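# Place folding table by wall, park cart, keep upright

## Task

Set the folding table upright on its feet next to the wall, entirely within the blue tape and not overlapping it; park the utility cart in the yellow bay with all four wheels inside the tape, none on it; the coffee table must still be upright at the end; the robot must not tip over or finish leaning; anything that stays in place only because the robot is holding it does not count as done.

## Robot and tools

Robot: a Hello Robot Stretch 4, about 1.6 m tall, with one arm. It has an omni-wheel base whose rim lies within 0.23 m of the base origin, a lift that moves up and down a mast, an arm that telescopes forward, a three-joint wrist (yaw, pitch, roll) and a two-finger gripper. Cameras on the robot: head_camera, head_left_camera, head_right_camera (fisheye) and wrist_camera.

Frames: the base frame sits on the floor under the base centre, x forward, y left, z up. hand_pose is expressed in this frame and marks the point between the fingers, 0.015 m back from the tips; with all wrist joints at zero its axes line up with the base frame. The printed hand position may be slightly wrong. The odometry frame is where the base frame was when the scene began.

execute_actions: argument "actions" is a list holding exactly one action, or empty to just fetch state and images. Optional "cameras" lists which images to return (head_camera, head_left_camera, head_right_camera, wrist_camera, or "all"; omitted or null means all, [] means none; a bad name rejects the call). An action contains "base", "joints" or both, optionally with "pace" and "contact_limits"; or it contains only "end_of_arm". All motions in one action begin together and may end at different times.
- "base": one command only, a relative offset from where the base last reported itself. {"translate_m": d} drives straight, metres, forward positive, range -2 to 2. {"strafe_m": d} slides sideways without turning, metres, left positive, -2 to 2. {"rotate_rad": d} spins in place, radians, counter-clockwise (left) positive, -3.2 to 3.2.
- "joints": absolute targets keyed by name, any subset: lift_m 0 to 1.2 m; arm_m 0 to 0.55 m; wrist_yaw_rad -1.134 to 4.276 (0 points forward, positive turns left, 3.14 tucked back, above 3.4 the arm may block it); wrist_pitch_rad -1.117 to 4.259 (0 level, 1.57 pointing down); wrist_roll_rad -1.117 to 4.259 (0 puts the fingers level, positive turns clockwise as seen from behind); gripper_m 0 to 0.08 m finger gap. Joint targets past a limit are clipped and the result notes it; any other bad value or unknown key rejects the whole call and nothing moves. Tolerances for "done": lift and arm ±0.004, yaw and roll ±0.02, pitch ±0.05, gripper ±0.002.
- "pace": "slow", "default", "fast" or "max"; base up to 0.1/0.3/0.4/0.6 m/s and 1/2/3/4 rad/s respectively, further limited when the lift is above 0.2 m (down to 0.3 m/s and 1 rad/s at full height).
- "contact_limits": only {"arm_m": v}, v from 0 (gentlest) to 0.75 (firmest), default 0.5; the arm stops when it pushes harder than that.
- {"end_of_arm": "enable_torque"}: re-powers wrist or gripper motors that shut off; they then hold their current spot.
A joint or base omitted from an action may still be straining toward an earlier target without showing it. If a result reports a stop, the remaining calls in that same reply are skipped.

wait: "seconds" 0 to 10; commands nothing and returns the same state and images as an empty action list.

zoom_image: "camera" plus "region" [x0, y0, x1, y1] in pixels of that camera's latest full image, origin top-left, at most 504 by 504. Image sizes: head_camera 420x560, head fisheye cameras 420x672, wrist_camera 616x392.

finished_scene: "scene" is the current scene's integer number. It ends the scene irreversibly once the last command has been held, reports success, and gives the next task. The goal must hold on its own. Replying with no tool call ends everything.

Result lines: base_status and joint_status tell how each motion ended: "done" (for the base, the wheels turned the commanded amount even if they slipped), "off_target" (stopped short, may still push), "contact_stop_at_<key>" (met something; that part drops its target and may go slack, so a lift can sag under load and a base can roll), "limit_stop_at_<name>" including "limit_stop_at_tilt" (leaning over 6 degrees; lift, arm and wheels go slack and ignore commands) and "limit_stop_at_own_body" (about to hit itself; move away from the body instead; likely with pitch below -0.2 and roll below -0.4 or above 4), "time_out", "torque_fault" (a wrist or gripper motor overloaded and went limp; send enable_torque). Slack parts recover when next commanded. on_its_own lists things not commanded by this call; its "held at" value is the held target, not the actual position. lidar_m: 12 horizontal ranges in metres from the base origin, 30-degree sectors starting straight ahead and going counter-clockwise (4th left, 7th behind, 10th right); "-" means nothing seen or closer than 0.25 m; it covers roughly 0.15 m up to robot height, so table tops register, but glass, thin legs and much behind the robot can be missed. wrist_depth_mm: 7x7 grid of median depths, 100 to 2000 mm, top-left first, "-" for unknown; the robot's own body appears. base_odometry comes from wheel turns only, heading -3.142 to 3.142, left positive; if turned_by_wheels and turned_by_imu differ by more than about 0.1 rad, the base probably bumped or slipped and the heading error is roughly their difference. base_tilt in degrees, forward and right positive, with a fixed bias up to about 1.5 degrees; a change from the start value can mean a wheel is on something. motor_effort: percent of maximum, positive toward larger joint values, bracket shows the action's peak (noisy); wheel_0/1/2 positive turns the base right. An effort outside its rest range means a push or a load.

Gripper: to grasp, command a gap smaller than the object; the gripper then only squeezes slightly past the contact point. While holding, the reading stays above the command and effort moves from 0; sustained effort beyond about 50 points trips a torque_fault and the fingers may let go. After closing, "off_target" indicates something is held; "done" usually means empty but thin or light grips can also read "done".

Cautions: at scene start, unfold with lift_m 0.4 and wrist_yaw_rad 0 together. Avoid turning or driving with over 1 kg held and arm_m above 0.2, especially at fast paces; steady pushes or pulls with a high gripper or high contact limit can also tip the robot. A level gripper holding more than about 2.7 kg, or the gripper pressed by base or arm motion, faults the wrist. Avoid drops, slips, slams, hard hits and strong pushes, and do not knock the coffee table over. Loose objects may occasionally get nudged by something else. Quicker robot motion is better when the task is solved.

Each tool is called after ">>>" by a JSON object that holds its "fn" and its "kwargs".

## Session

>>> {"fn": "execute_actions", "kwargs": {"actions": []}}

Scene clock: 0.00 s.
base_odometry: x=+0.000 y=+0.000 heading=+0.000 (m, m, rad; odometry frame)
turned_by_wheels: +0.000 (rad since the last result)
turned_by_imu: +0.000 (rad since the last result)
base_tilt: forward=+0.7 right=+1.3 (deg)
lidar_m: 0.85 1.01 1.59 1.08 1.32 1.62 1.63 1.19 0.96 0.99 1.05 0.86
base_status: not commanded
joint_positions: lift_m=+0.188 arm_m=+0.001 wrist_yaw_rad=+3.048 wrist_pitch_rad=-0.005 wrist_roll_rad=-0.017 gripper_m=+0.040
joint_status: not commanded
motor_effort: lift_m=+22 arm_m=-1 wrist_yaw_rad=+0 wrist_pitch_rad=-9 wrist_roll_rad=+1 gripper_m=+0 wheel_0=-1 wheel_1=+0 wheel_2=+0 (%)
hand_pose: x=-0.0321 y=+0.1069 z=+0.3670 quat_wxyz=(+0.047, +0.002, -0.009, +0.999) (m; base frame)
wrist_depth_mm: - 145 1921 1863 1808 1808 1756 / - 143 1921 1863 1756 1756 1756 / 111 142 1863 1808 1808 1708 1708 / 134 154 1808 1808 1808 1708 1708 / 1464 1863 1863 1756 1756 1708 1661 / 1464 1708 1756 1756 1661 1708 1661 / 1060 124 157 1060 133 1366 1397
pictures: head_camera, head_left_camera, head_right_camera, wrist_camera
Images, in order (width x height): head_camera 420x560, head_left_camera 420x672, head_right_camera 420x672, wrist_camera 616x392.

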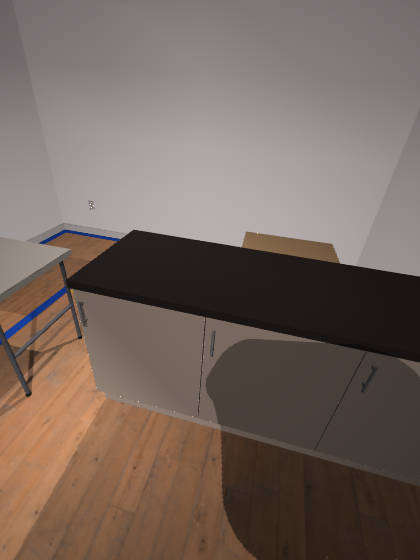

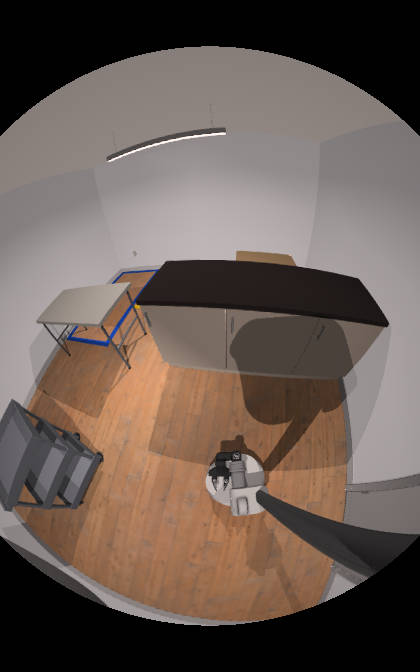

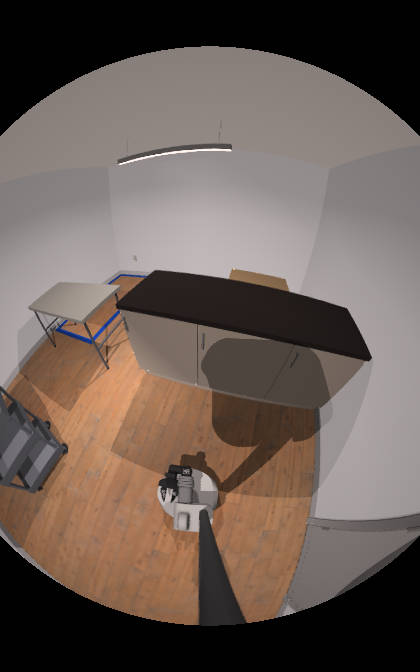

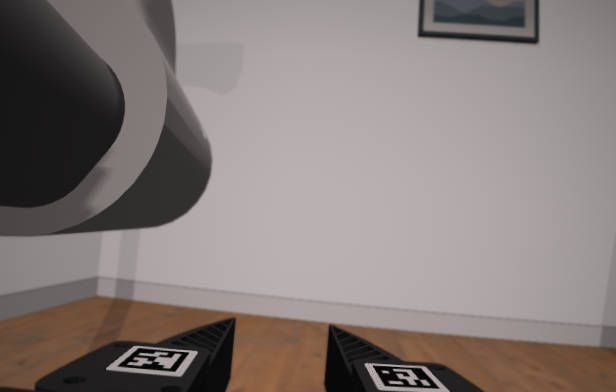

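>>> {"fn": "execute_actions", "kwargs": {"actions": [{"base":{"rotate_rad":0.9}}]}}

>>> {"fn": "execute_actions", "kwargs": {"actions": [{"base":{"rotate_rad":1.2}}]}}

>>> {"fn": "execute_actions", "kwargs": {"actions": [{"base":{"rotate_rad":1.5}}], "cameras": ["head_camera","head_left_camera"]}}

Scene clock: 10.33 s.
base_odometry: x=+0.000 y=+0.000 heading=+0.900 (m, m, rad; odometry frame)
turned_by_wheels: +0.900 (rad since the last result)
turned_by_imu: +0.910 (rad since the last result)
base_tilt: forward=+0.7 right=+1.3 (deg)
lidar_m: 1.42 1.05 1.19 1.66 1.62 1.31 1.00 0.99 1.08 0.88 0.85 0.93
base_status: done
joint_positions: lift_m=+0.188 arm_m=+0.001 wrist_yaw_rad=+3.048 wrist_pitch_rad=-0.005 wrist_roll_rad=-0.017 gripper_m=+0.040
joint_status: not commanded
motor_effort: lift_m=+22(22) arm_m=-1(1) wrist_yaw_rad=-1(0) wrist_pitch_rad=-11(8) wrist_roll_rad=+1(0) gripper_m=+0(0) wheel_0=-2(6) wheel_1=-1(2) wheel_2=-1(9) (%)
hand_pose: x=-0.0321 y=+0.1069 z=+0.3670 quat_wxyz=(+0.047, +0.002, -0.009, +0.999) (m; base frame)
wrist_depth_mm: - 144 1229 1397 1708 1921 1576 / - 143 1229 1430 1708 1863 1537 / 111 142 1229 1397 1708 1863 1499 / 135 154 1229 1397 1661 1808 1499 / 976 1078 1229 1397 1661 1756 1430 / 976 1060 1205 1397 1708 1708 1430 / 946 124 158 1098 133 1366 1308
pictures: head_camera, head_left_camera, head_right_camera, wrist_camera
Images, in order (width x height): head_camera 420x560, head_left_camera 420x672, head_right_camera 420x672, wrist_camera 616x392.

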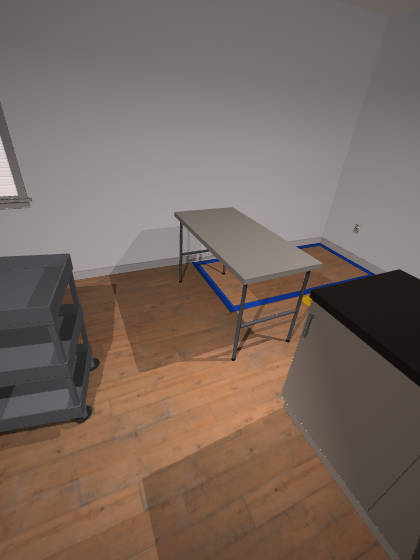

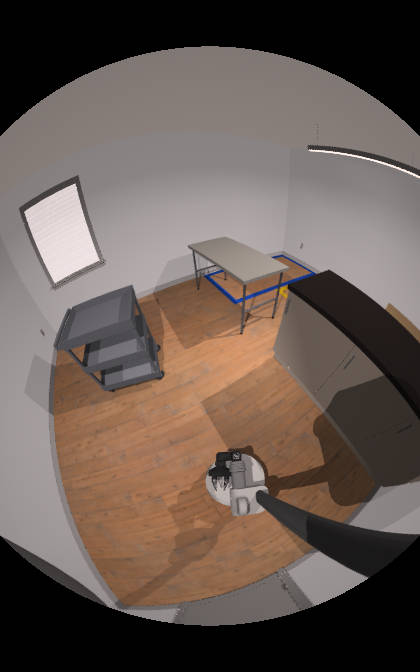

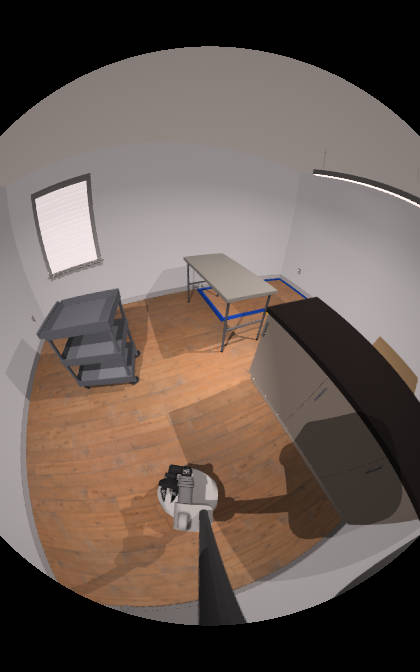

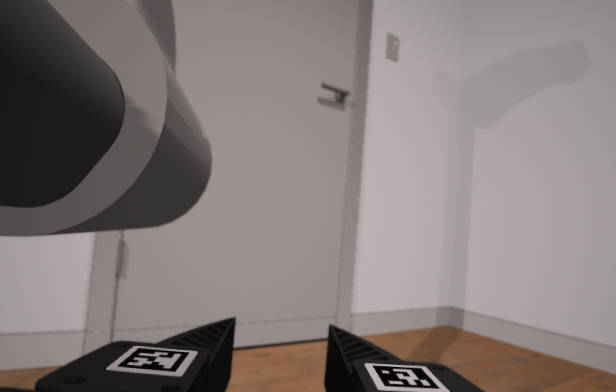

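Scene clock: 12.17 s.
base_odometry: x=+0.000 y=+0.000 heading=+2.099 (m, m, rad; odometry frame)
turned_by_wheels: +1.200 (rad since the last result)
turned_by_imu: +1.214 (rad since the last result)
base_tilt: forward=+0.7 right=+1.3 (deg)
lidar_m: 1.32 1.62 1.61 1.15 0.97 0.97 1.02 0.87 0.87 0.99 1.59 1.07
base_status: done
joint_positions: lift_m=+0.188 arm_m=+0.001 wrist_yaw_rad=+3.048 wrist_pitch_rad=-0.005 wrist_roll_rad=-0.017 gripper_m=+0.040
joint_status: not commanded
motor_effort: lift_m=+22(22) arm_m=-1(1) wrist_yaw_rad=+0(0) wrist_pitch_rad=-10(8) wrist_roll_rad=+0(0) gripper_m=+0(1) wheel_0=-3(6) wheel_1=-1(1) wheel_2=-1(8) (%)
hand_pose: x=-0.0321 y=+0.1069 z=+0.3670 quat_wxyz=(+0.047, +0.002, -0.009, +0.999) (m; base frame)
wrist_depth_mm: - 144 1756 1430 1229 1042 931 / - 143 1430 1397 1182 1042 931 / 111 142 1397 1366 1182 1008 891 / 135 154 1397 1336 1160 991 904 / 931 1118 1366 1308 1098 976 878 / 960 1160 1397 1281 1098 960 842 / 976 124 158 1060 133 946 820
pictures: head_camera, head_left_camera, head_right_camera, wrist_camera
Images, in order (width x height): head_camera 420x560, head_left_camera 420x672, head_right_camera 420x672, wrist_camera 616x392.

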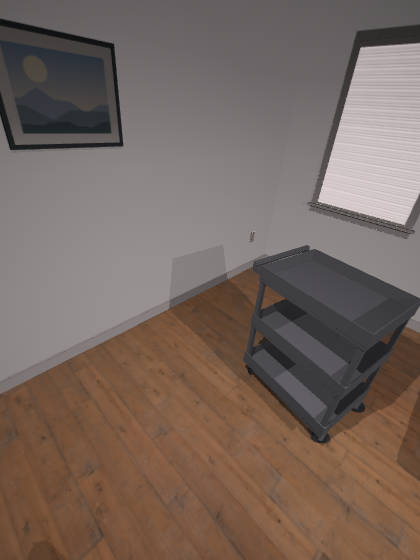

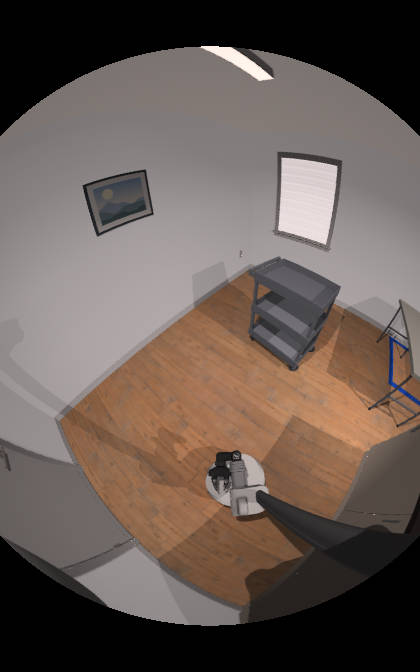

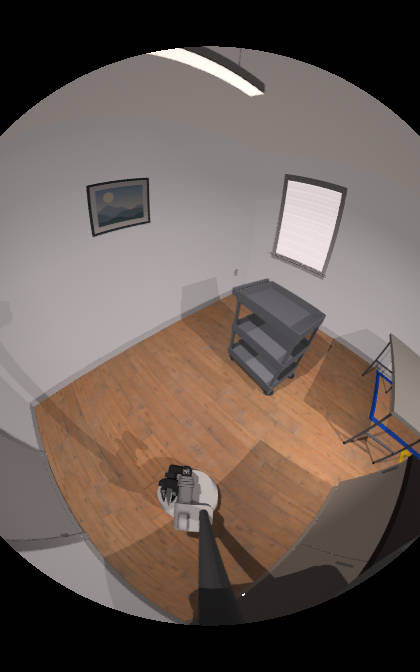

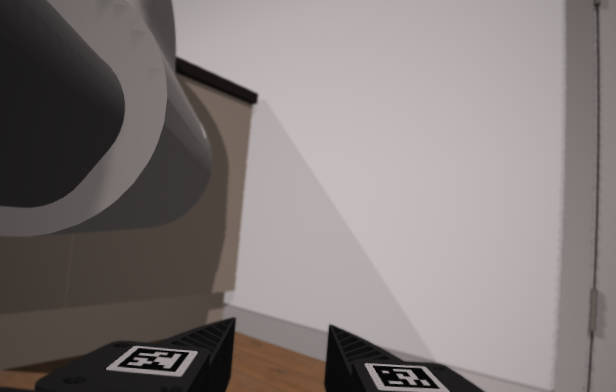

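Scene clock: 14.17 s.
base_odometry: x=+0.000 y=+0.000 heading=-2.684 (m, m, rad; odometry frame)
turned_by_wheels: +1.500 (rad since the last result)
turned_by_imu: +1.518 (rad since the last result)
base_tilt: forward=+0.7 right=+1.4 (deg)
lidar_m: 1.19 0.97 0.99 1.11 0.89 0.89 1.01 1.46 1.08 1.28 1.62 1.59
base_status: done
joint_positions: lift_m=+0.188 arm_m=+0.001 wrist_yaw_rad=+3.048 wrist_pitch_rad=-0.005 wrist_roll_rad=-0.017 gripper_m=+0.040
joint_status: not commanded
motor_effort: lift_m=+22(22) arm_m=-2(1) wrist_yaw_rad=-1(1) wrist_pitch_rad=-6(12) wrist_roll_rad=+1(1) gripper_m=+0(0) wheel_0=-2(7) wheel_1=+0(10) wheel_2=-1(7) (%)
hand_pose: x=-0.0321 y=+0.1069 z=+0.3670 quat_wxyz=(+0.047, +0.002, -0.009, +0.999) (m; base frame)
wrist_depth_mm: - 144 - - - - 831 / - 143 - 1205 1042 917 820 / 111 142 1308 1182 1025 891 820 / 134 154 1281 1182 1025 904 809 / - - - 1160 991 878 788 / 1537 1618 1366 1138 976 842 778 / 1042 124 157 1078 133 866 768
pictures: head_camera, head_left_camera
Images, in order (width x height): head_camera 420x560, head_left_camera 420x672.

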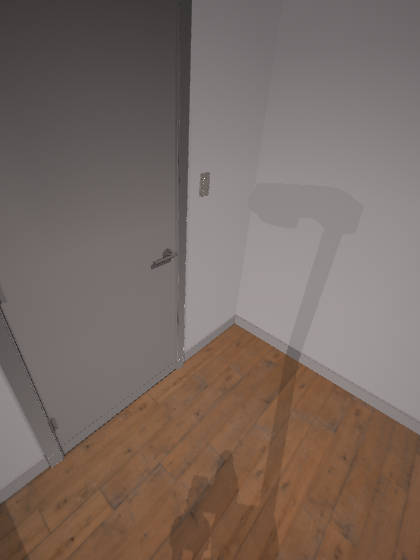

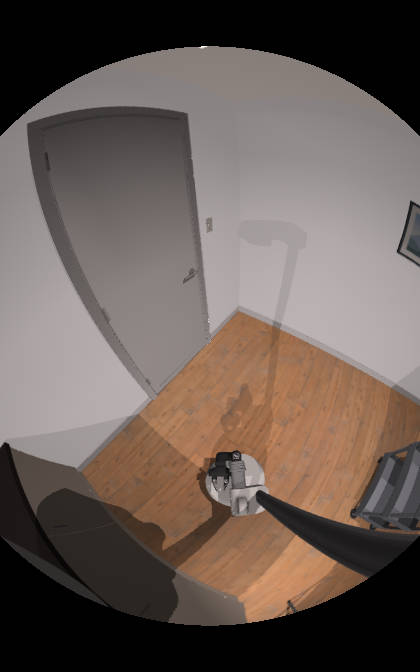

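>>> {"fn": "execute_actions", "kwargs": {"actions": [{"base":{"rotate_rad":2.42},"joints":{"lift_m":0.5}}], "cameras": []}}

>>> {"fn": "execute_actions", "kwargs": {"actions": [{"base":{"strafe_m":0.75}}]}}

Scene clock: 26.33 s.
base_odometry: x=+0.000 y=+0.000 heading=-0.264 (m, m, rad; odometry frame)
turned_by_wheels: +2.420 (rad since the last result)
turned_by_imu: +2.449 (rad since the last result)
base_tilt: forward=+0.7 right=+1.3 (deg)
lidar_m: 0.86 0.90 1.43 1.07 1.15 1.71 1.61 1.42 1.02 0.98 1.05 0.92
base_status: done
joint_positions: lift_m=+0.500 arm_m=+0.001 wrist_yaw_rad=+3.048 wrist_pitch_rad=-0.005 wrist_roll_rad=-0.017 gripper_m=+0.040
joint_status: all done
motor_effort: lift_m=+26(28) arm_m=-2(2) wrist_yaw_rad=-1(0) wrist_pitch_rad=-9(10) wrist_roll_rad=+0(1) gripper_m=+0(0) wheel_0=-3(7) wheel_1=-1(7) wheel_2=-1(8) (%)
hand_pose: x=-0.0321 y=+0.1069 z=+0.6789 quat_wxyz=(+0.047, +0.002, -0.009, +0.999) (m; base frame)
wrist_depth_mm: - 145 1808 1863 1921 - - / - 143 1863 1863 1921 - - / 111 142 1808 1863 1921 1983 - / 135 154 1756 1863 1863 1921 - / 1661 1708 1756 1863 1921 1983 - / 1661 1661 1808 1808 1863 1921 - / 1576 124 158 1808 132 1921 1983
pictures: none
No camera images: the call's "cameras" was empty. Leave "cameras" out to get every camera's image.

Scene clock: 30.17 s.
base_odometry: x=+0.196 y=+0.724 heading=-0.265 (m, m, rad; odometry frame)
turned_by_wheels: +0.000 (rad since the last result)
turned_by_imu: -0.002 (rad since the last result)
base_tilt: forward=+0.7 right=+1.3 (deg)
lidar_m: 0.84 0.91 1.15 0.43 0.35 0.53 1.59 1.66 1.80 1.72 1.25 0.92
base_status: done
joint_positions: lift_m=+0.500 arm_m=+0.001 wrist_yaw_rad=+3.048 wrist_pitch_rad=-0.005 wrist_roll_rad=-0.017 gripper_m=+0.040
joint_status: not commanded
motor_effort: lift_m=+26(26) arm_m=-2(2) wrist_yaw_rad=-1(1) wrist_pitch_rad=-8(9) wrist_roll_rad=+0(1) gripper_m=+0(0) wheel_0=-1(9) wheel_1=-1(8) wheel_2=-1(1) (%)
hand_pose: x=-0.0321 y=+0.1069 z=+0.6789 quat_wxyz=(+0.047, +0.002, -0.009, +0.999) (m; base frame)
wrist_depth_mm: - 145 1808 1921 1921 1983 - / - 143 1808 1863 1983 - - / 111 142 1808 1921 1921 574 330 / 134 154 1808 1863 1863 521 340 / 1661 1661 1756 1808 1863 1983 1983 / 1708 1661 1708 1863 1863 1863 1983 / 1618 124 158 1756 133 831 820
pictures: head_camera, head_left_camera, head_right_camera, wrist_camera
Images, in order (width x height): head_camera 420x560, head_left_camera 420x672, head_right_camera 420x672, wrist_camera 616x392.

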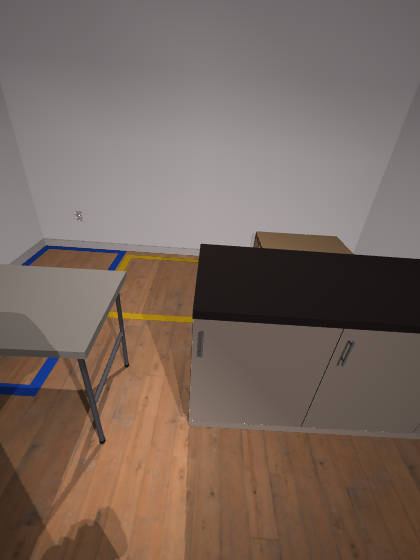

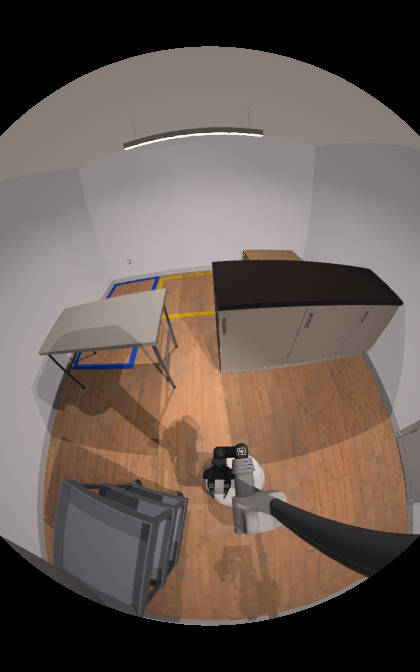

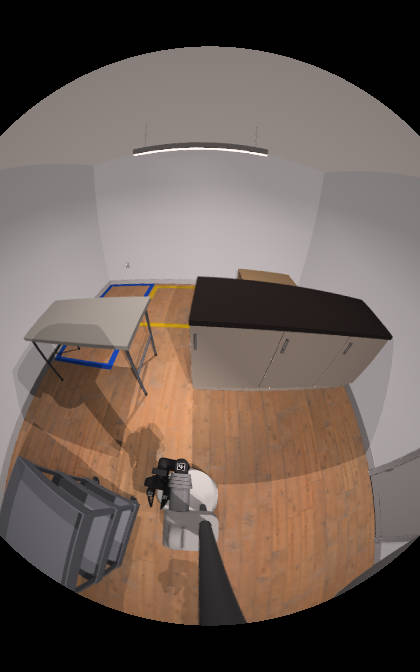

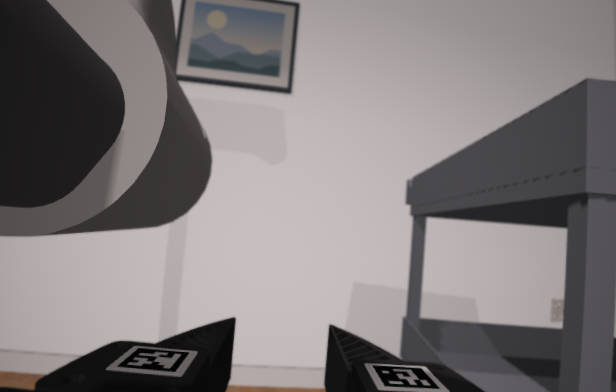

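>>> {"fn": "execute_actions", "kwargs": {"actions": [{"base":{"translate_m":0.35},"joints":{"lift_m":0.2}}], "cameras": []}}

>>> {"fn": "execute_actions", "kwargs": {"actions": [{"base":{"strafe_m":0.55}}]}}

Scene clock: 61.33 s.
base_odometry: x=+0.534 y=+0.632 heading=-0.265 (m, m, rad; odometry frame)
turned_by_wheels: +0.000 (rad since the last result)
turned_by_imu: -0.002 (rad since the last result)
base_tilt: forward=+0.7 right=+1.3 (deg)
lidar_m: 0.52 0.62 0.67 1.94 0.64 0.56 1.97 2.04 1.79 1.76 0.77 0.56
base_status: done
joint_positions: lift_m=+0.200 arm_m=+0.001 wrist_yaw_rad=+3.048 wrist_pitch_rad=-0.005 wrist_roll_rad=-0.017 gripper_m=+0.040
joint_status: all done
motor_effort: lift_m=+18(20) arm_m=-2(2) wrist_yaw_rad=-1(1) wrist_pitch_rad=-8(9) wrist_roll_rad=+0(1) gripper_m=+0(0) wheel_0=+2(7) wheel_1=+0(1) wheel_2=+0(8) (%)
hand_pose: x=-0.0321 y=+0.1069 z=+0.3795 quat_wxyz=(+0.047, +0.002, -0.009, +0.999) (m; base frame)
wrist_depth_mm: - 144 - - - 654 647 / - 143 - - 1025 842 809 / 111 142 - - - - - / 135 154 - - 741 627 621 / 1983 - - - - - - / 1576 1708 1863 - 1229 1229 - / 1078 124 157 1098 133 917 878
pictures: none
No camera images: the call's "cameras" was empty. Leave "cameras" out to get every camera's image.

Scene clock: 64.50 s.
base_odometry: x=+0.678 y=+1.163 heading=-0.265 (m, m, rad; odometry frame)
turned_by_wheels: +0.000 (rad since the last result)
turned_by_imu: -0.001 (rad since the last result)
base_tilt: forward=+0.7 right=+1.3 (deg)
lidar_m: 0.45 0.48 0.64 1.39 1.47 0.41 0.42 0.46 2.39 2.15 0.75 0.73
base_status: done
joint_positions: lift_m=+0.200 arm_m=+0.001 wrist_yaw_rad=+3.048 wrist_pitch_rad=-0.005 wrist_roll_rad=-0.017 gripper_m=+0.040
joint_status: not commanded
motor_effort: lift_m=+19(19) arm_m=-2(2) wrist_yaw_rad=-1(0) wrist_pitch_rad=-8(8) wrist_roll_rad=+1(0) gripper_m=+0(0) wheel_0=+0(9) wheel_1=+0(8) wheel_2=-1(1) (%)
hand_pose: x=-0.0321 y=+0.1069 z=+0.3795 quat_wxyz=(+0.047, +0.002, -0.009, +0.999) (m; base frame)
wrist_depth_mm: - 145 699 668 - - 1808 / - 143 991 946 - - 1756 / 111 142 559 - - - 1756 / 134 154 554 549 - - 1708 / 1921 - - - - - 1661 / 1308 1078 1138 1118 - - 1661 / 544 124 158 723 132 1430 1464
pictures: head_camera, head_left_camera, head_right_camera, wrist_camera
Images, in order (width x height): head_camera 420x560, head_left_camera 420x672, head_right_camera 420x672, wrist_camera 616x392.

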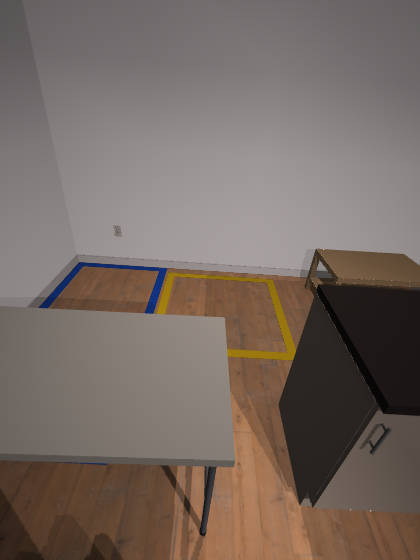

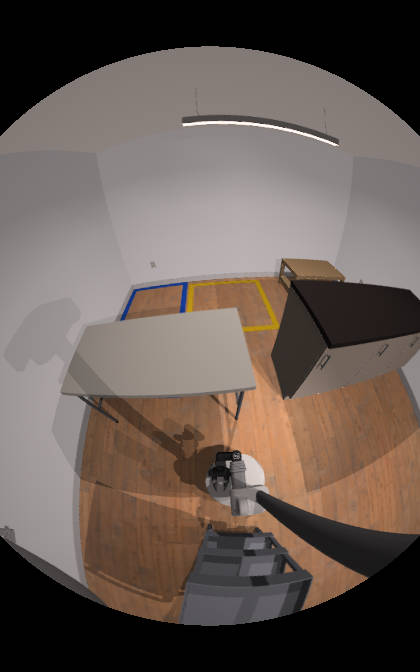

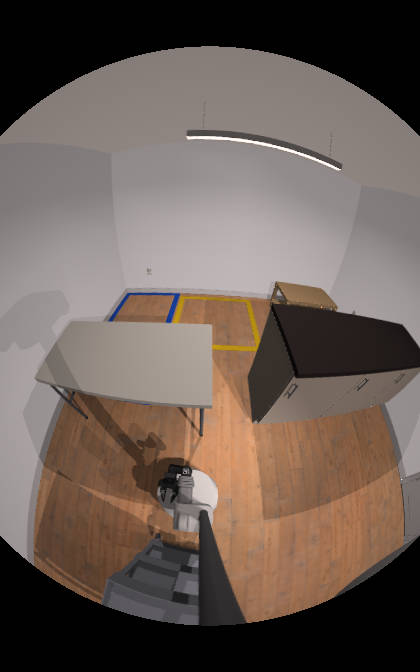

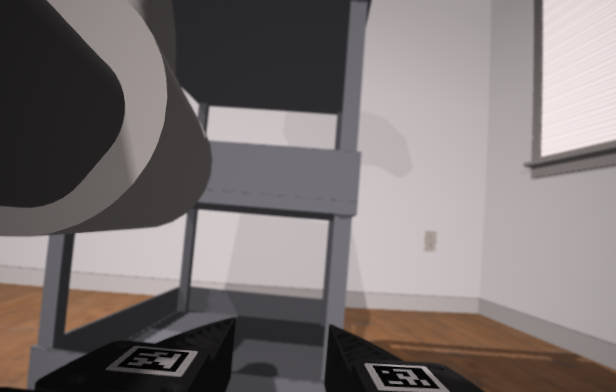

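>>> {"fn": "execute_actions", "kwargs": {"actions": [{"base":{"translate_m":0.6},"pace":"slow"}], "cameras": ["head_camera","head_left_camera"]}}

Scene clock: 84.40 s.
base_odometry: x=+1.257 y=+1.006 heading=-0.265 (m, m, rad; odometry frame)
turned_by_wheels: +0.000 (rad since the last result)
turned_by_imu: -0.005 (rad since the last result)
base_tilt: forward=+0.7 right=+1.3 (deg)
lidar_m: 0.25 0.25 0.25 0.25 1.45 2.01 1.00 2.67 2.38 0.49 0.52 0.25
base_status: done
joint_positions: lift_m=+0.200 arm_m=+0.001 wrist_yaw_rad=+3.048 wrist_pitch_rad=-0.005 wrist_roll_rad=-0.017 gripper_m=+0.040
joint_status: not commanded
motor_effort: lift_m=+19(19) arm_m=-2(2) wrist_yaw_rad=-2(1) wrist_pitch_rad=-11(8) wrist_roll_rad=+0(0) gripper_m=+0(0) wheel_0=+3(7) wheel_1=+2(1) wheel_2=-6(9) (%)
hand_pose: x=-0.0321 y=+0.1069 z=+0.3795 quat_wxyz=(+0.047, +0.002, -0.009, +0.999) (m; base frame)
wrist_depth_mm: - 145 - - - - 1808 / - 143 1182 - - - 1708 / 111 142 1366 - - - 1661 / 135 154 1182 - - - 1708 / - - - - - - 1661 / 1576 1464 1138 1808 - - 1661 / 1098 124 157 1098 133 1366 1430
pictures: head_camera, head_left_camera
Images, in order (width x height): head_camera 420x560, head_left_camera 420x672.

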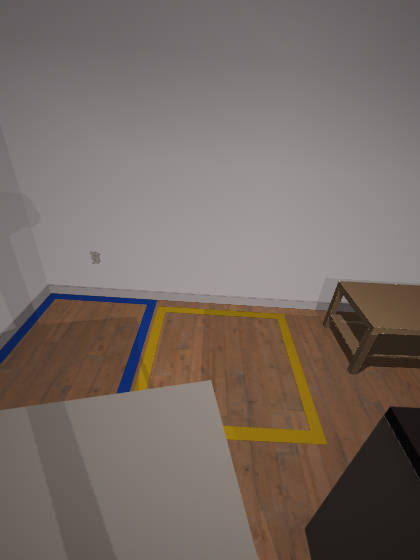

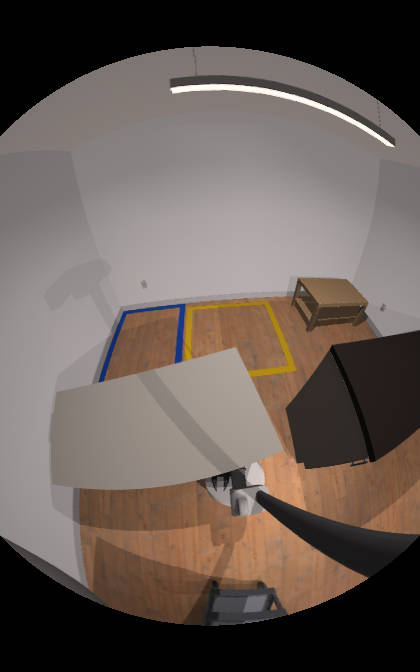

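>>> {"fn": "execute_actions", "kwargs": {"actions": [{"base":{"translate_m":0.5},"pace":"slow"}], "cameras": ["head_camera","head_left_camera"]}}

Scene clock: 97.50 s.
base_odometry: x=+1.739 y=+0.876 heading=-0.265 (m, m, rad; odometry frame)
turned_by_wheels: +0.000 (rad since the last result)
turned_by_imu: -0.004 (rad since the last result)
base_tilt: forward=+0.6 right=+1.3 (deg)
lidar_m: 0.25 0.25 0.25 0.25 0.25 0.25 1.52 0.72 0.52 0.49 0.25 0.25
base_status: done
joint_positions: lift_m=+0.200 arm_m=+0.001 wrist_yaw_rad=+3.048 wrist_pitch_rad=-0.005 wrist_roll_rad=-0.017 gripper_m=+0.040
joint_status: not commanded
motor_effort: lift_m=+19(18) arm_m=-2(2) wrist_yaw_rad=-1(1) wrist_pitch_rad=-10(12) wrist_roll_rad=+1(0) gripper_m=+0(0) wheel_0=+4(10) wheel_1=+2(6) wheel_2=-7(13) (%)
hand_pose: x=-0.0321 y=+0.1069 z=+0.3795 quat_wxyz=(+0.047, +0.002, -0.009, +0.999) (m; base frame)
wrist_depth_mm: - 145 - - - 500 477 / - 143 - - - - 627 / 111 142 1708 - - - 1756 / 134 154 1661 - - - 1708 / - - - - - - 1661 / 1537 1708 1618 1863 - - 1661 / 1078 124 158 1098 133 1397 1430
pictures: head_camera, head_left_camera
Images, in order (width x height): head_camera 420x560, head_left_camera 420x672.

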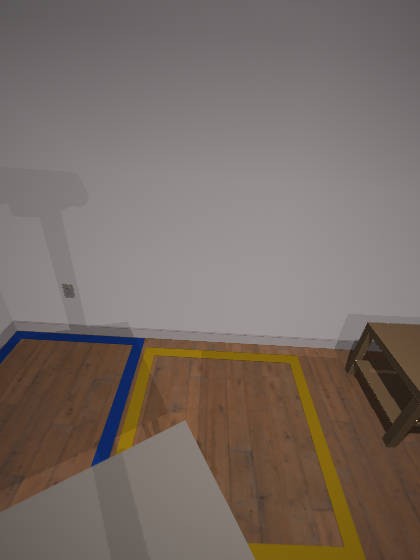

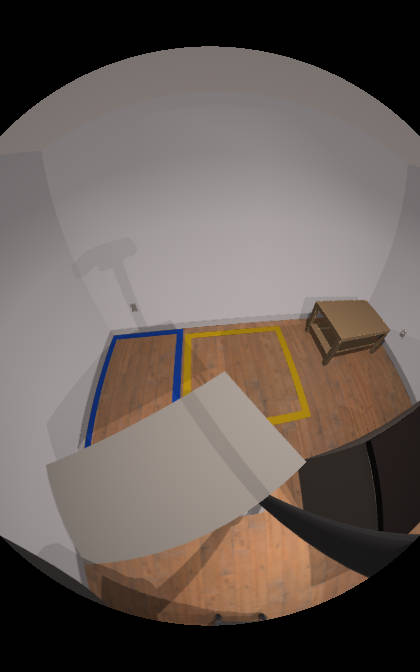

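>>> {"fn": "execute_actions", "kwargs": {"actions": [{"base":{"translate_m":0.45},"pace":"slow"}], "cameras": ["head_camera","head_left_camera","head_right_camera"]}}

Scene clock: 112.20 s.
base_odometry: x=+2.173 y=+0.758 heading=-0.264 (m, m, rad; odometry frame)
turned_by_wheels: +0.000 (rad since the last result)
turned_by_imu: -0.002 (rad since the last result)
base_tilt: forward=+0.7 right=+1.3 (deg)
lidar_m: 0.25 0.25 0.25 0.25 0.25 0.25 1.97 0.73 0.65 1.54 0.25 0.25
base_status: done
joint_positions: lift_m=+0.200 arm_m=+0.001 wrist_yaw_rad=+3.048 wrist_pitch_rad=-0.005 wrist_roll_rad=-0.017 gripper_m=+0.040
joint_status: not commanded
motor_effort: lift_m=+19(19) arm_m=-2(2) wrist_yaw_rad=-1(1) wrist_pitch_rad=-10(5) wrist_roll_rad=+1(1) gripper_m=+0(0) wheel_0=+7(11) wheel_1=+4(10) wheel_2=-5(16) (%)
hand_pose: x=-0.0321 y=+0.1069 z=+0.3795 quat_wxyz=(+0.047, +0.002, -0.009, +0.999) (m; base frame)
wrist_depth_mm: - 145 - - 500 488 480 / - 143 - - - 661 627 / 111 142 - - - - 1661 / 134 154 - - - - 1708 / - - - - - - 1618 / 1576 1708 1863 - - 1921 1576 / 1078 123 158 1118 133 1336 1430
pictures: head_camera, head_left_camera, head_right_camera
Images, in order (width x height): head_camera 420x560, head_left_camera 420x672, head_right_camera 420x672.

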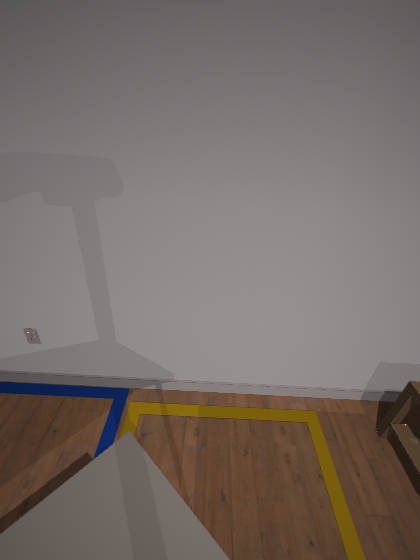

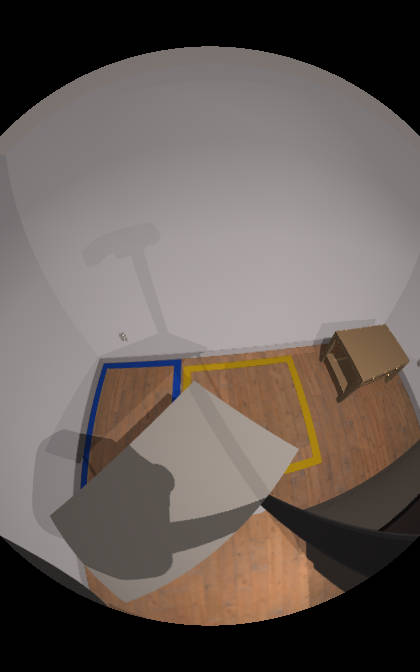

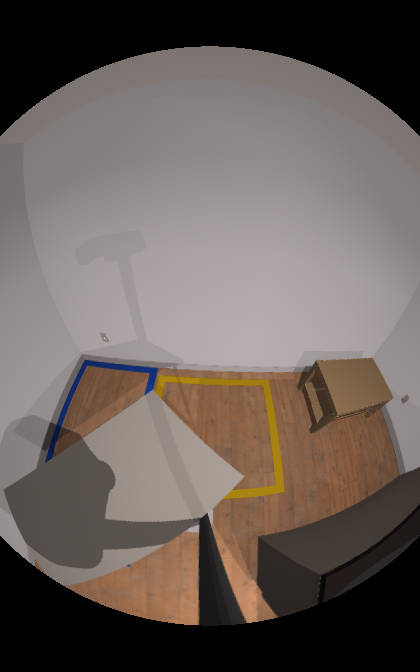

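>>> {"fn": "execute_actions", "kwargs": {"actions": [{"base":{"translate_m":0.22},"pace":"slow"}], "cameras": ["head_left_camera"]}}

>>> {"fn": "execute_actions", "kwargs": {"actions": [{"base":{"strafe_m":0.3},"pace":"slow"}], "cameras": ["head_left_camera","head_right_camera"]}}

Scene clock: 121.77 s.
base_odometry: x=+2.385 y=+0.701 heading=-0.264 (m, m, rad; odometry frame)
turned_by_wheels: +0.000 (rad since the last result)
turned_by_imu: -0.001 (rad since the last result)
base_tilt: forward=+0.7 right=+1.3 (deg)
lidar_m: 0.25 0.25 0.25 0.25 0.25 0.25 0.26 0.79 0.87 1.10 0.25 0.25
base_status: done
joint_positions: lift_m=+0.200 arm_m=+0.001 wrist_yaw_rad=+3.048 wrist_pitch_rad=-0.005 wrist_roll_rad=-0.017 gripper_m=+0.040
joint_status: not commanded
motor_effort: lift_m=+19(19) arm_m=-2(2) wrist_yaw_rad=-1(2) wrist_pitch_rad=-9(7) wrist_roll_rad=+0(1) gripper_m=+0(0) wheel_0=+7(14) wheel_1=+5(6) wheel_2=-5(8) (%)
hand_pose: x=-0.0321 y=+0.1069 z=+0.3795 quat_wxyz=(+0.047, +0.002, -0.009, +0.999) (m; base frame)
wrist_depth_mm: - 145 - - 500 488 480 / - 143 - - 699 661 621 / 111 142 - - - - 1661 / 135 154 - - - - 1756 / 1138 - - - - - 1661 / 1205 1756 1863 - - 1863 1537 / 1060 124 158 1098 133 1397 1464
pictures: head_left_camera
Images, in order (width x height): head_left_camera 420x672.

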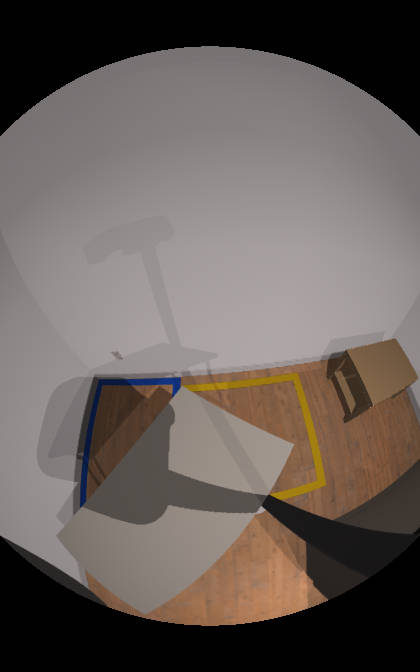

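Scene clock: 125.90 s.
base_odometry: x=+2.463 y=+0.990 heading=-0.264 (m, m, rad; odometry frame)
turned_by_wheels: +0.000 (rad since the last result)
turned_by_imu: +0.000 (rad since the last result)
base_tilt: forward=+0.7 right=+1.3 (deg)
lidar_m: 0.25 0.25 0.25 0.25 0.25 0.25 0.25 1.14 1.00 1.41 0.25 0.25
base_status: done
joint_positions: lift_m=+0.200 arm_m=+0.001 wrist_yaw_rad=+3.048 wrist_pitch_rad=-0.005 wrist_roll_rad=-0.017 gripper_m=+0.040
joint_status: not commanded
motor_effort: lift_m=+19(19) arm_m=-2(2) wrist_yaw_rad=+0(1) wrist_pitch_rad=-8(10) wrist_roll_rad=+1(1) gripper_m=+0(0) wheel_0=-6(9) wheel_1=+8(10) wheel_2=+0(4) (%)
hand_pose: x=-0.0321 y=+0.1069 z=+0.3795 quat_wxyz=(+0.047, +0.002, -0.009, +0.999) (m; base frame)
wrist_depth_mm: - 144 - 530 500 484 477 / - 143 - - 699 654 621 / 111 142 - - - 1921 1336 / 134 154 - - - 1808 1281 / - - - - - 1808 1308 / 1576 1661 1863 - 1921 1618 1229 / 1078 124 157 1118 133 1430 1229
pictures: head_left_camera, head_right_camera
Images, in order (width x height): head_left_camera 420x672, head_right_camera 420x672.

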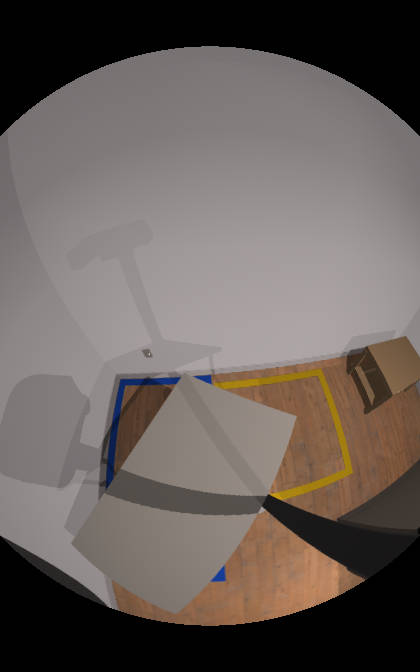

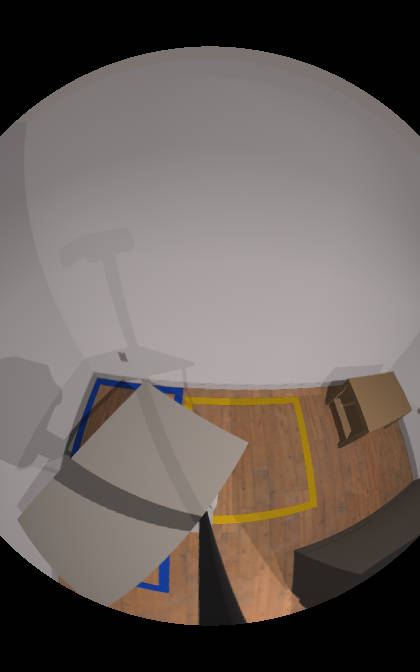

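>>> {"fn": "execute_actions", "kwargs": {"actions": [{"base":{"strafe_m":0.25},"pace":"slow"}], "cameras": ["head_left_camera","head_right_camera"]}}

Scene clock: 133.57 s.
base_odometry: x=+2.528 y=+1.231 heading=-0.264 (m, m, rad; odometry frame)
turned_by_wheels: +0.000 (rad since the last result)
turned_by_imu: +0.000 (rad since the last result)
base_tilt: forward=+0.7 right=+1.3 (deg)
lidar_m: 0.25 0.25 0.25 0.25 0.25 0.25 0.25 1.50 1.21 1.64 0.25 0.25
base_status: done
joint_positions: lift_m=+0.200 arm_m=+0.001 wrist_yaw_rad=+3.048 wrist_pitch_rad=-0.005 wrist_roll_rad=-0.017 gripper_m=+0.040
joint_status: not commanded
motor_effort: lift_m=+19(19) arm_m=-2(2) wrist_yaw_rad=-1(1) wrist_pitch_rad=-10(8) wrist_roll_rad=+1(1) gripper_m=+0(0) wheel_0=-6(10) wheel_1=+6(15) wheel_2=-1(0) (%)
hand_pose: x=-0.0321 y=+0.1069 z=+0.3795 quat_wxyz=(+0.047, +0.002, -0.009, +0.999) (m; base frame)
wrist_depth_mm: - 144 - 521 500 492 477 / - 143 - - 699 654 621 / 111 142 - - - 1397 1008 / 135 154 - - - 1397 1008 / - - - - - 1336 991 / 1576 1756 1863 - 1708 1205 931 / 1078 123 158 1118 133 1205 946
pictures: head_left_camera, head_right_camera
Images, in order (width x height): head_left_camera 420x672, head_right_camera 420x672.

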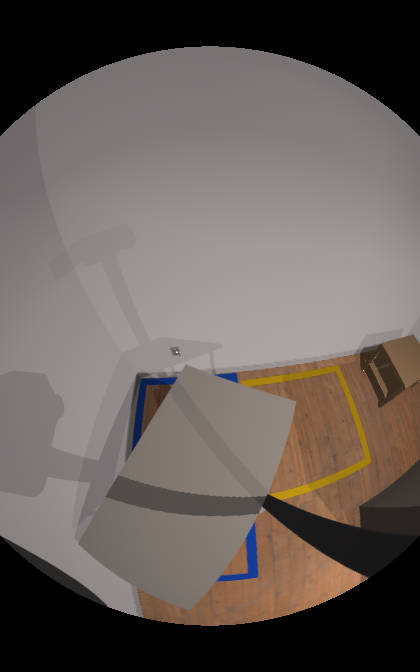

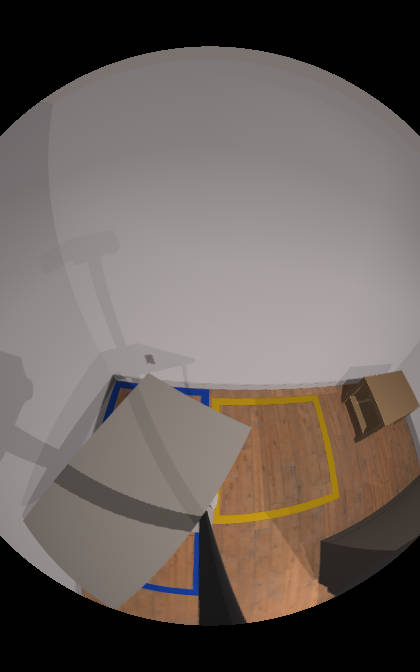

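>>> {"fn": "execute_actions", "kwargs": {"actions": [{"base":{"strafe_m":-0.13}}], "cameras": []}}

>>> {"fn": "execute_actions", "kwargs": {"actions": [{"base":{"translate_m":0.25}}], "cameras": []}}

>>> {"fn": "execute_actions", "kwargs": {"actions": [{"base":{"strafe_m":0.3},"pace":"slow"}], "cameras": ["head_left_camera","head_right_camera"]}}

Scene clock: 139.83 s.
base_odometry: x=+2.495 y=+1.106 heading=-0.264 (m, m, rad; odometry frame)
turned_by_wheels: +0.000 (rad since the last result)
turned_by_imu: -0.001 (rad since the last result)
base_tilt: forward=+0.7 right=+1.3 (deg)
lidar_m: 0.25 0.25 0.25 0.25 0.25 0.25 2.18 1.33 1.11 1.51 1.38 0.25
base_status: done
joint_positions: lift_m=+0.200 arm_m=+0.001 wrist_yaw_rad=+3.048 wrist_pitch_rad=-0.005 wrist_roll_rad=-0.017 gripper_m=+0.040
joint_status: not commanded
motor_effort: lift_m=+19(18) arm_m=-2(2) wrist_yaw_rad=-2(1) wrist_pitch_rad=-9(8) wrist_roll_rad=+1(1) gripper_m=+0(0) wheel_0=+0(6) wheel_1=+1(5) wheel_2=+0(3) (%)
hand_pose: x=-0.0321 y=+0.1069 z=+0.3795 quat_wxyz=(+0.047, +0.002, -0.009, +0.999) (m; base frame)
wrist_depth_mm: - 144 - - 500 484 477 / - 143 - - 750 654 627 / 111 142 - - - 1661 1182 / 134 154 - - - 1576 1182 / - - - - - 1537 1138 / 1576 1708 1921 - 1863 1464 1078 / 1060 124 157 1118 133 1336 1098
pictures: none
No camera images: the call's "cameras" was empty. Leave "cameras" out to get every camera's image.

Scene clock: 142.10 s.
base_odometry: x=+2.736 y=+1.041 heading=-0.264 (m, m, rad; odometry frame)
turned_by_wheels: +0.000 (rad since the last result)
turned_by_imu: -0.001 (rad since the last result)
base_tilt: forward=+0.7 right=+1.3 (deg)
lidar_m: 0.25 0.25 0.25 0.25 0.25 0.25 0.26 1.30 1.27 1.49 1.05 0.25
base_status: done
joint_positions: lift_m=+0.200 arm_m=+0.001 wrist_yaw_rad=+3.048 wrist_pitch_rad=-0.005 wrist_roll_rad=-0.017 gripper_m=+0.040
joint_status: not commanded
motor_effort: lift_m=+19(19) arm_m=-2(2) wrist_yaw_rad=+0(1) wrist_pitch_rad=-9(11) wrist_roll_rad=+1(0) gripper_m=+0(0) wheel_0=+5(9) wheel_1=-1(4) wheel_2=-4(7) (%)
hand_pose: x=-0.0321 y=+0.1069 z=+0.3794 quat_wxyz=(+0.047, +0.002, -0.009, +0.999) (m; base frame)
wrist_depth_mm: - 145 - 521 500 488 477 / - 143 - - 699 661 627 / 110 142 - - - 1464 878 / 135 154 - - - 1576 1160 / - - - - - 1499 1160 / 1618 1708 1921 - 1921 1430 1042 / 1078 124 158 1118 133 1308 1098
pictures: none
No camera images: the call's "cameras" was empty. Leave "cameras" out to get every camera's image.

Scene clock: 146.27 s.
base_odometry: x=+2.814 y=+1.330 heading=-0.264 (m, m, rad; odometry frame)
turned_by_wheels: +0.000 (rad since the last result)
turned_by_imu: +0.000 (rad since the last result)
base_tilt: forward=+0.7 right=+1.4 (deg)
lidar_m: 0.25 0.25 0.25 0.25 0.25 0.25 0.25 1.73 1.51 1.78 1.03 0.25
base_status: done
joint_positions: lift_m=+0.200 arm_m=+0.001 wrist_yaw_rad=+3.048 wrist_pitch_rad=-0.005 wrist_roll_rad=-0.017 gripper_m=+0.040
joint_status: not commanded
motor_effort: lift_m=+19(19) arm_m=-2(2) wrist_yaw_rad=+0(0) wrist_pitch_rad=-10(8) wrist_roll_rad=+0(1) gripper_m=+0(0) wheel_0=-7(11) wheel_1=+7(12) wheel_2=+0(0) (%)
hand_pose: x=-0.0321 y=+0.1069 z=+0.3794 quat_wxyz=(+0.047, +0.002, -0.009, +0.999) (m; base frame)
wrist_depth_mm: - 144 609 517 500 488 477 / - 143 - 741 683 654 621 / 110 142 - - 1708 1008 798 / 135 154 - - 1708 1060 778 / - - - - 1661 1042 768 / 1537 1756 1921 - 1537 904 750 / 1078 124 158 1042 132 931 732
pictures: head_left_camera, head_right_camera
Images, in order (width x height): head_left_camera 420x672, head_right_camera 420x672.

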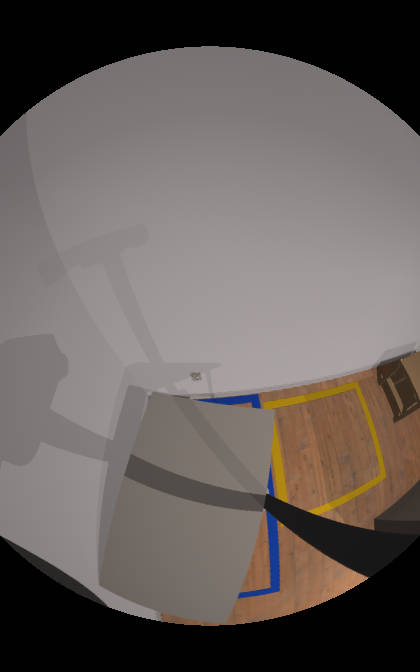

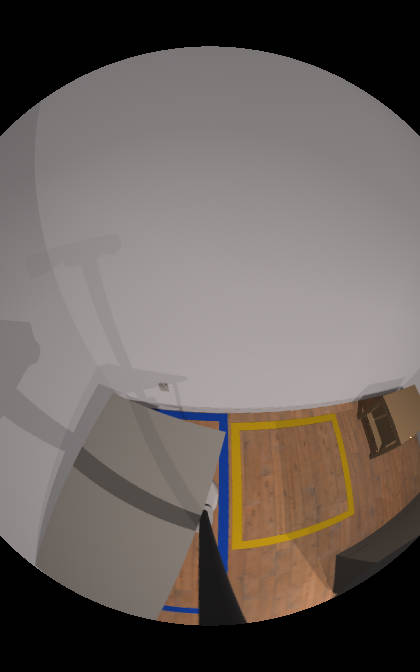

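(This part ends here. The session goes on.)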